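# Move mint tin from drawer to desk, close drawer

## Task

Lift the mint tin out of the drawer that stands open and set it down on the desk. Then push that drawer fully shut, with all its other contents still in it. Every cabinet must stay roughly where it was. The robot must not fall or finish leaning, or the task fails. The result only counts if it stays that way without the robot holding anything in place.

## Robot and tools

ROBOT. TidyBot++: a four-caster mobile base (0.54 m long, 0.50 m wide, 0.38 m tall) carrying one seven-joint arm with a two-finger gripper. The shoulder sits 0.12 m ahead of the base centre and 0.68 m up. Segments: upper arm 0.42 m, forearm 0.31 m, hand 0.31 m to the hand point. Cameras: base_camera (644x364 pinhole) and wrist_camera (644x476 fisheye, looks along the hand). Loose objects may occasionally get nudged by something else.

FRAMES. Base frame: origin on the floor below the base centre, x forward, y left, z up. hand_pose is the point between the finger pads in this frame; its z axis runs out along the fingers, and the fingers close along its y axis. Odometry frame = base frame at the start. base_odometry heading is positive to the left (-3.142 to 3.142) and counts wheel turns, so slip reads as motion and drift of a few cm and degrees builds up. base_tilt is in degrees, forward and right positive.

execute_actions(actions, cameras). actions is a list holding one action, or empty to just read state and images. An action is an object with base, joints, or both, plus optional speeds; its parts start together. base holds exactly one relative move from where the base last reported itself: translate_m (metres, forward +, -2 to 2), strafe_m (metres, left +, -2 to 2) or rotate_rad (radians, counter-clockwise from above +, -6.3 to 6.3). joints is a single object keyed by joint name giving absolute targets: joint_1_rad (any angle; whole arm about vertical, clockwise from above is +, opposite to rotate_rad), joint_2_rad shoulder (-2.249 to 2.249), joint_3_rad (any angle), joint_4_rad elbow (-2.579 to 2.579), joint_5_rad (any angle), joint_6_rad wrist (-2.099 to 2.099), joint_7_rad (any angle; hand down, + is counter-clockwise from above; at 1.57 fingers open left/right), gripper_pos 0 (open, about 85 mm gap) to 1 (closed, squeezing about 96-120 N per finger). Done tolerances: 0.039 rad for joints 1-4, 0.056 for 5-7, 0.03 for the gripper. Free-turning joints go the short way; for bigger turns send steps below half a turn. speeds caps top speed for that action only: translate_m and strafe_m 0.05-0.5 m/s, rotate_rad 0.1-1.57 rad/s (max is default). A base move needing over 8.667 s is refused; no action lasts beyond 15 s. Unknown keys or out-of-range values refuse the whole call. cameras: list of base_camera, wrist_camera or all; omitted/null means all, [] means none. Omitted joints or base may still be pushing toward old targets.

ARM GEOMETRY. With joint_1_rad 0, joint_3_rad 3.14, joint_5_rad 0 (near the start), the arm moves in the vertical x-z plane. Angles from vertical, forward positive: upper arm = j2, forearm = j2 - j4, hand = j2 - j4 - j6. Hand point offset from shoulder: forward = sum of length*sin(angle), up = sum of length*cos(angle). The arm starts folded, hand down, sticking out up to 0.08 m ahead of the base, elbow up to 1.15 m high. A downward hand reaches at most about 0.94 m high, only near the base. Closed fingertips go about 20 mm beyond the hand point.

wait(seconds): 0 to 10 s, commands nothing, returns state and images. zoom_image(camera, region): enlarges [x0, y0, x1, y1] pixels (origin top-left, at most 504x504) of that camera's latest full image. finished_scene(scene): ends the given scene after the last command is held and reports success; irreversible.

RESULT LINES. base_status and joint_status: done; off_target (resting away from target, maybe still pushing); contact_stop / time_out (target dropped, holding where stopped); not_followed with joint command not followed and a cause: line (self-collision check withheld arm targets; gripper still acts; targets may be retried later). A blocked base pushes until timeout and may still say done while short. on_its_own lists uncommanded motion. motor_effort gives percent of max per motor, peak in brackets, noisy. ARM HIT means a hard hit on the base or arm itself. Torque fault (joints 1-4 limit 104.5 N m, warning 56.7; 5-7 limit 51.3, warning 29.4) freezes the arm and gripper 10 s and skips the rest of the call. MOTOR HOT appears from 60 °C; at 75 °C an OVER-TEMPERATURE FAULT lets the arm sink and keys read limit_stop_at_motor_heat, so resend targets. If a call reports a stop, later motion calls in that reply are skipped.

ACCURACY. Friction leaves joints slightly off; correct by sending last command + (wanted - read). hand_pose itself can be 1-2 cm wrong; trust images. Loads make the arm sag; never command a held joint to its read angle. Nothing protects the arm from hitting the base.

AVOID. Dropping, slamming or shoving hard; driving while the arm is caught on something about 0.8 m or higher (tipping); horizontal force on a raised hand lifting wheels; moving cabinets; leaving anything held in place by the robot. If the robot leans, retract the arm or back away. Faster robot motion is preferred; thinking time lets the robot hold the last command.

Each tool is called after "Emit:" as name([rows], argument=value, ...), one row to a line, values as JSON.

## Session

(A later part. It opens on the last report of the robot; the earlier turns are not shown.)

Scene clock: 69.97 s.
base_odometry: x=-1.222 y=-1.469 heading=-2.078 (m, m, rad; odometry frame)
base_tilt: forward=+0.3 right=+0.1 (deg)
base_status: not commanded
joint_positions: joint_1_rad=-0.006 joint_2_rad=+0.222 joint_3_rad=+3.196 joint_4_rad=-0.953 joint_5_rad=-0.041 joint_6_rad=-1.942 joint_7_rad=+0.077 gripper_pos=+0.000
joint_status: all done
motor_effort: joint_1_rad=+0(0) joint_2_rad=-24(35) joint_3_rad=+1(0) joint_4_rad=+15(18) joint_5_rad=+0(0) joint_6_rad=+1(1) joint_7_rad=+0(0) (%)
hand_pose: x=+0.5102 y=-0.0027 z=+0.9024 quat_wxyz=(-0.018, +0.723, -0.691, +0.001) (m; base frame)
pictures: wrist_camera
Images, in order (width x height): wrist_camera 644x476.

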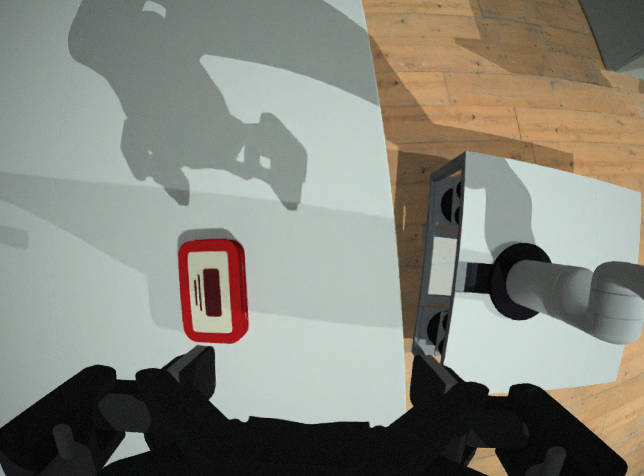

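Emit:
execute_actions([
  {"base":{"translate_m":-0.98}},
], cameras=[])

Emit:
execute_actions([
  {"base":{"rotate_rad":-1.4}},
], cameras=[])

Emit:
execute_actions([
  {"base":{"translate_m":-0.15}},
], cameras=[])

Emit:
execute_actions([
  {"joints":{"joint_2_rad":0.551,"joint_4_rad":-1.846,"joint_6_rad":-0.745,"joint_7_rad":1.6,"gripper_pos":1}},
])

Scene clock: 73.83 s.
base_odometry: x=-0.747 y=-0.612 heading=-2.077 (m, m, rad; odometry frame)
base_tilt: forward=+0.3 right=+0.1 (deg)
base_status: done
joint_positions: joint_1_rad=-0.005 joint_2_rad=+0.225 joint_3_rad=+3.196 joint_4_rad=-0.953 joint_5_rad=-0.041 joint_6_rad=-1.942 joint_7_rad=+0.077 gripper_pos=+0.000
joint_status: not commanded
motor_effort: joint_1_rad=+0(2) joint_2_rad=-24(28) joint_3_rad=+0(2) joint_4_rad=+15(16) joint_5_rad=-1(1) joint_6_rad=+1(2) joint_7_rad=+0(0) (%)
hand_pose: x=+0.5108 y=-0.0030 z=+0.9013 quat_wxyz=(-0.017, +0.722, -0.691, +0.000) (m; base frame)
pictures: none
No camera images: the call's "cameras" was empty. Leave "cameras" out to get every camera's image.

Scene clock: 76.03 s.
base_odometry: x=-0.747 y=-0.612 heading=+2.807 (m, m, rad; odometry frame)
base_tilt: forward=+0.3 right=+0.0 (deg)
base_status: done
joint_positions: joint_1_rad=+0.005 joint_2_rad=+0.232 joint_3_rad=+3.200 joint_4_rad=-0.953 joint_5_rad=-0.041 joint_6_rad=-1.942 joint_7_rad=+0.077 gripper_pos=+0.000
joint_status: not commanded
motor_effort: joint_1_rad=+1(3) joint_2_rad=-25(28) joint_3_rad=+0(2) joint_4_rad=+15(15) joint_5_rad=+1(1) joint_6_rad=+1(0) joint_7_rad=-1(0) (%)
hand_pose: x=+0.5123 y=-0.0082 z=+0.8986 quat_wxyz=(-0.014, +0.718, -0.696, -0.002) (m; base frame)
pictures: none
No camera images: the call's "cameras" was empty. Leave "cameras" out to get every camera's image.

Scene clock: 77.47 s.
base_odometry: x=-0.605 y=-0.661 heading=+2.806 (m, m, rad; odometry frame)
base_tilt: forward=+0.3 right=+0.0 (deg)
base_status: done
joint_positions: joint_1_rad=+0.005 joint_2_rad=+0.222 joint_3_rad=+3.200 joint_4_rad=-0.953 joint_5_rad=-0.041 joint_6_rad=-1.942 joint_7_rad=+0.077 gripper_pos=+0.000
joint_status: not commanded
motor_effort: joint_1_rad=+1(0) joint_2_rad=-25(30) joint_3_rad=+1(1) joint_4_rad=+15(16) joint_5_rad=-2(1) joint_6_rad=+1(2) joint_7_rad=+0(0) (%)
hand_pose: x=+0.5101 y=-0.0082 z=+0.9025 quat_wxyz=(-0.018, +0.718, -0.696, +0.001) (m; base frame)
pictures: none
No camera images: the call's "cameras" was empty. Leave "cameras" out to get every camera's image.

Scene clock: 79.73 s.
base_odometry: x=-0.605 y=-0.661 heading=+2.806 (m, m, rad; odometry frame)
base_tilt: forward=+0.3 right=+0.1 (deg)
base_status: not commanded
joint_positions: joint_1_rad=+0.005 joint_2_rad=+0.543 joint_3_rad=+3.200 joint_4_rad=-1.833 joint_5_rad=-0.041 joint_6_rad=-0.778 joint_7_rad=+1.568 gripper_pos=+0.999
joint_status: all done
motor_effort: joint_1_rad=+1(0) joint_2_rad=-32(34) joint_3_rad=+0(1) joint_4_rad=+12(16) joint_5_rad=+0(0) joint_6_rad=+1(2) joint_7_rad=-1(1) (%)
hand_pose: x=+0.5510 y=-0.0188 z=+0.5039 quat_wxyz=(+0.001, +0.999, -0.043, -0.006) (m; base frame)
pictures: base_camera, wrist_camera
Images, in order (width x height): base_camera 644x364, wrist_camera 644x476.

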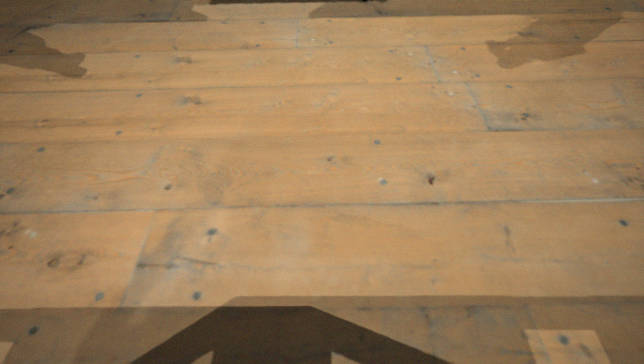

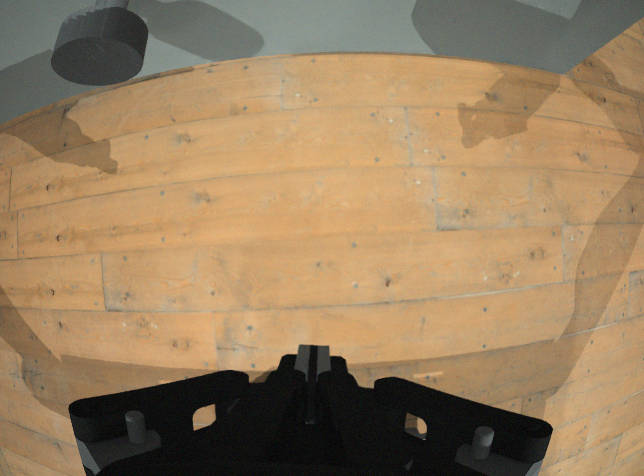

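Drive forward slowly to push.

Emit:
execute_actions([
  {"base":{"translate_m":0.4},"speeds":{"translate_m":0.15}},
])

Scene clock: 83.13 s.
base_odometry: x=-0.983 y=-0.529 heading=+2.806 (m, m, rad; odometry frame)
base_tilt: forward=+0.4 right=+0.1 (deg)
base_status: done
joint_positions: joint_1_rad=+0.004 joint_2_rad=+0.545 joint_3_rad=+3.200 joint_4_rad=-1.850 joint_5_rad=-0.041 joint_6_rad=-0.777 joint_7_rad=+1.572 gripper_pos=+0.999
joint_status: not commanded
motor_effort: joint_1_rad=+0(1) joint_2_rad=-32(34) joint_3_rad=-1(1) joint_4_rad=+11(18) joint_5_rad=+0(3) joint_6_rad=+1(6) joint_7_rad=+0(2) (%)
hand_pose: x=+0.5413 y=-0.0183 z=+0.4993 quat_wxyz=(+0.001, +0.999, -0.042, -0.015) (m; base frame)
pictures: base_camera, wrist_camera
Images, in order (width x height): base_camera 644x364, wrist_camera 644x476.

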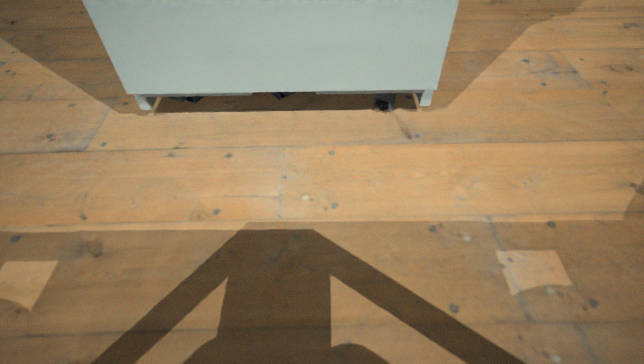

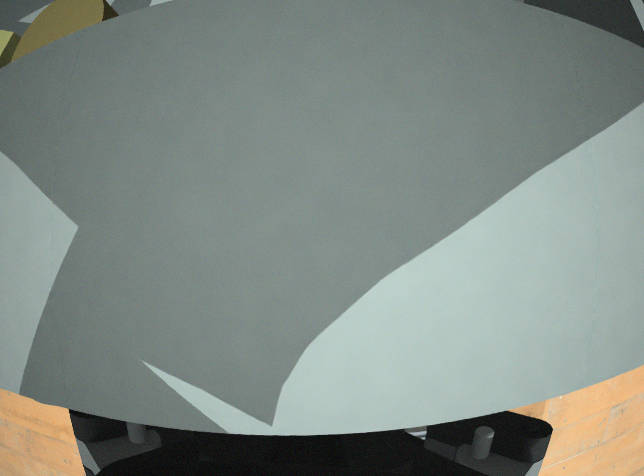

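Emit:
execute_actions([
  {"base":{"translate_m":0.1},"speeds":{"translate_m":0.1}},
])

Scene clock: 84.87 s.
base_odometry: x=-1.077 y=-0.496 heading=+2.805 (m, m, rad; odometry frame)
base_tilt: forward=+0.3 right=+0.1 (deg)
base_status: done
joint_positions: joint_1_rad=+0.008 joint_2_rad=+0.502 joint_3_rad=+3.201 joint_4_rad=-1.970 joint_5_rad=-0.037 joint_6_rad=-0.840 joint_7_rad=+1.588 gripper_pos=+0.999
joint_status: not commanded
motor_effort: joint_1_rad=+0(8) joint_2_rad=-20(34) joint_3_rad=+0(8) joint_4_rad=+33(37) joint_5_rad=-4(5) joint_6_rad=+17(20) joint_7_rad=-3(5) (%)
hand_pose: x=+0.4641 y=-0.0165 z=+0.4970 quat_wxyz=(-0.002, +0.996, -0.036, -0.085) (m; base frame)
pictures: base_camera, wrist_camera
Images, in order (width x height): base_camera 644x364, wrist_camera 644x476.

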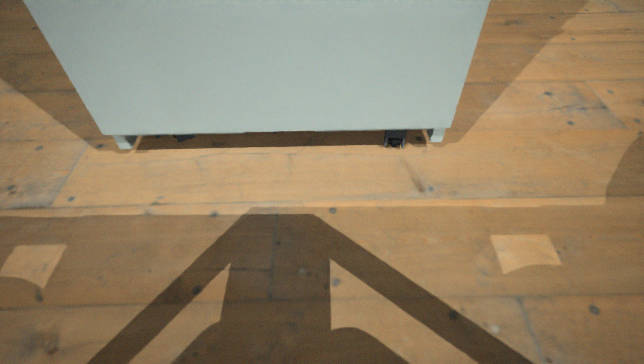

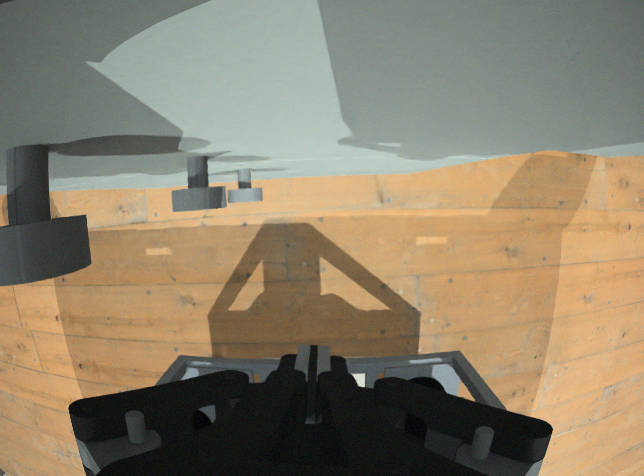

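Emit:
execute_actions([
  {"base":{"translate_m":-0.5},"joints":{"joint_2_rad":-0.3,"joint_4_rad":-2.0,"joint_6_rad":-0.5}},
])

Scene clock: 87.50 s.
base_odometry: x=-0.605 y=-0.662 heading=+2.805 (m, m, rad; odometry frame)
base_tilt: forward=+0.3 right=+0.0 (deg)
base_status: done
joint_positions: joint_1_rad=+0.007 joint_2_rad=-0.306 joint_3_rad=+3.201 joint_4_rad=-1.984 joint_5_rad=-0.037 joint_6_rad=-0.534 joint_7_rad=+1.588 gripper_pos=+0.999
joint_status: all done
motor_effort: joint_1_rad=+0(1) joint_2_rad=-9(37) joint_3_rad=+0(2) joint_4_rad=+20(32) joint_5_rad=-1(3) joint_6_rad=+7(16) joint_7_rad=+0(3) (%)
hand_pose: x=+0.5542 y=-0.0237 z=+0.8634 quat_wxyz=(-0.005, +0.893, -0.035, +0.448) (m; base frame)
pictures: base_camera, wrist_camera
Images, in order (width x height): base_camera 644x364, wrist_camera 644x476.

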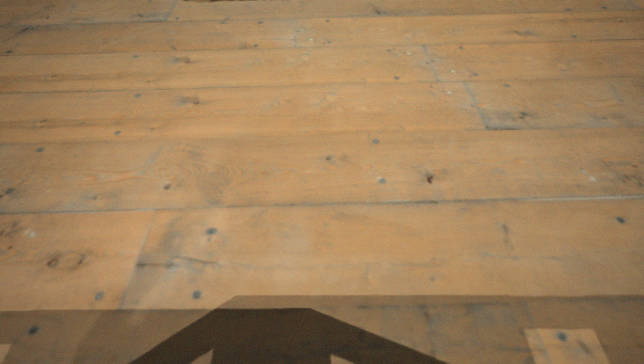

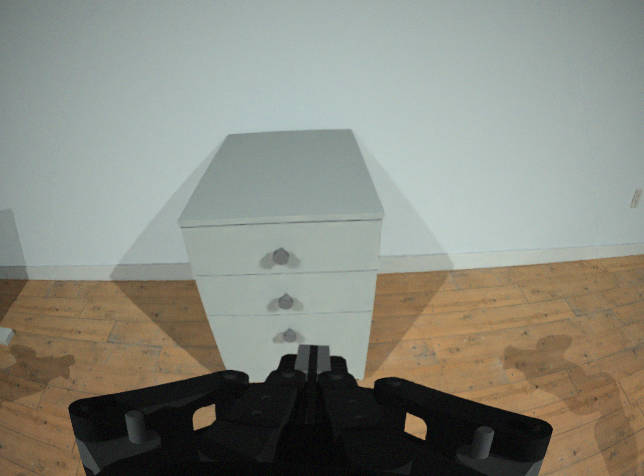

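Emit:
finished_scene(scene=1)

The scene is finished: the task was done.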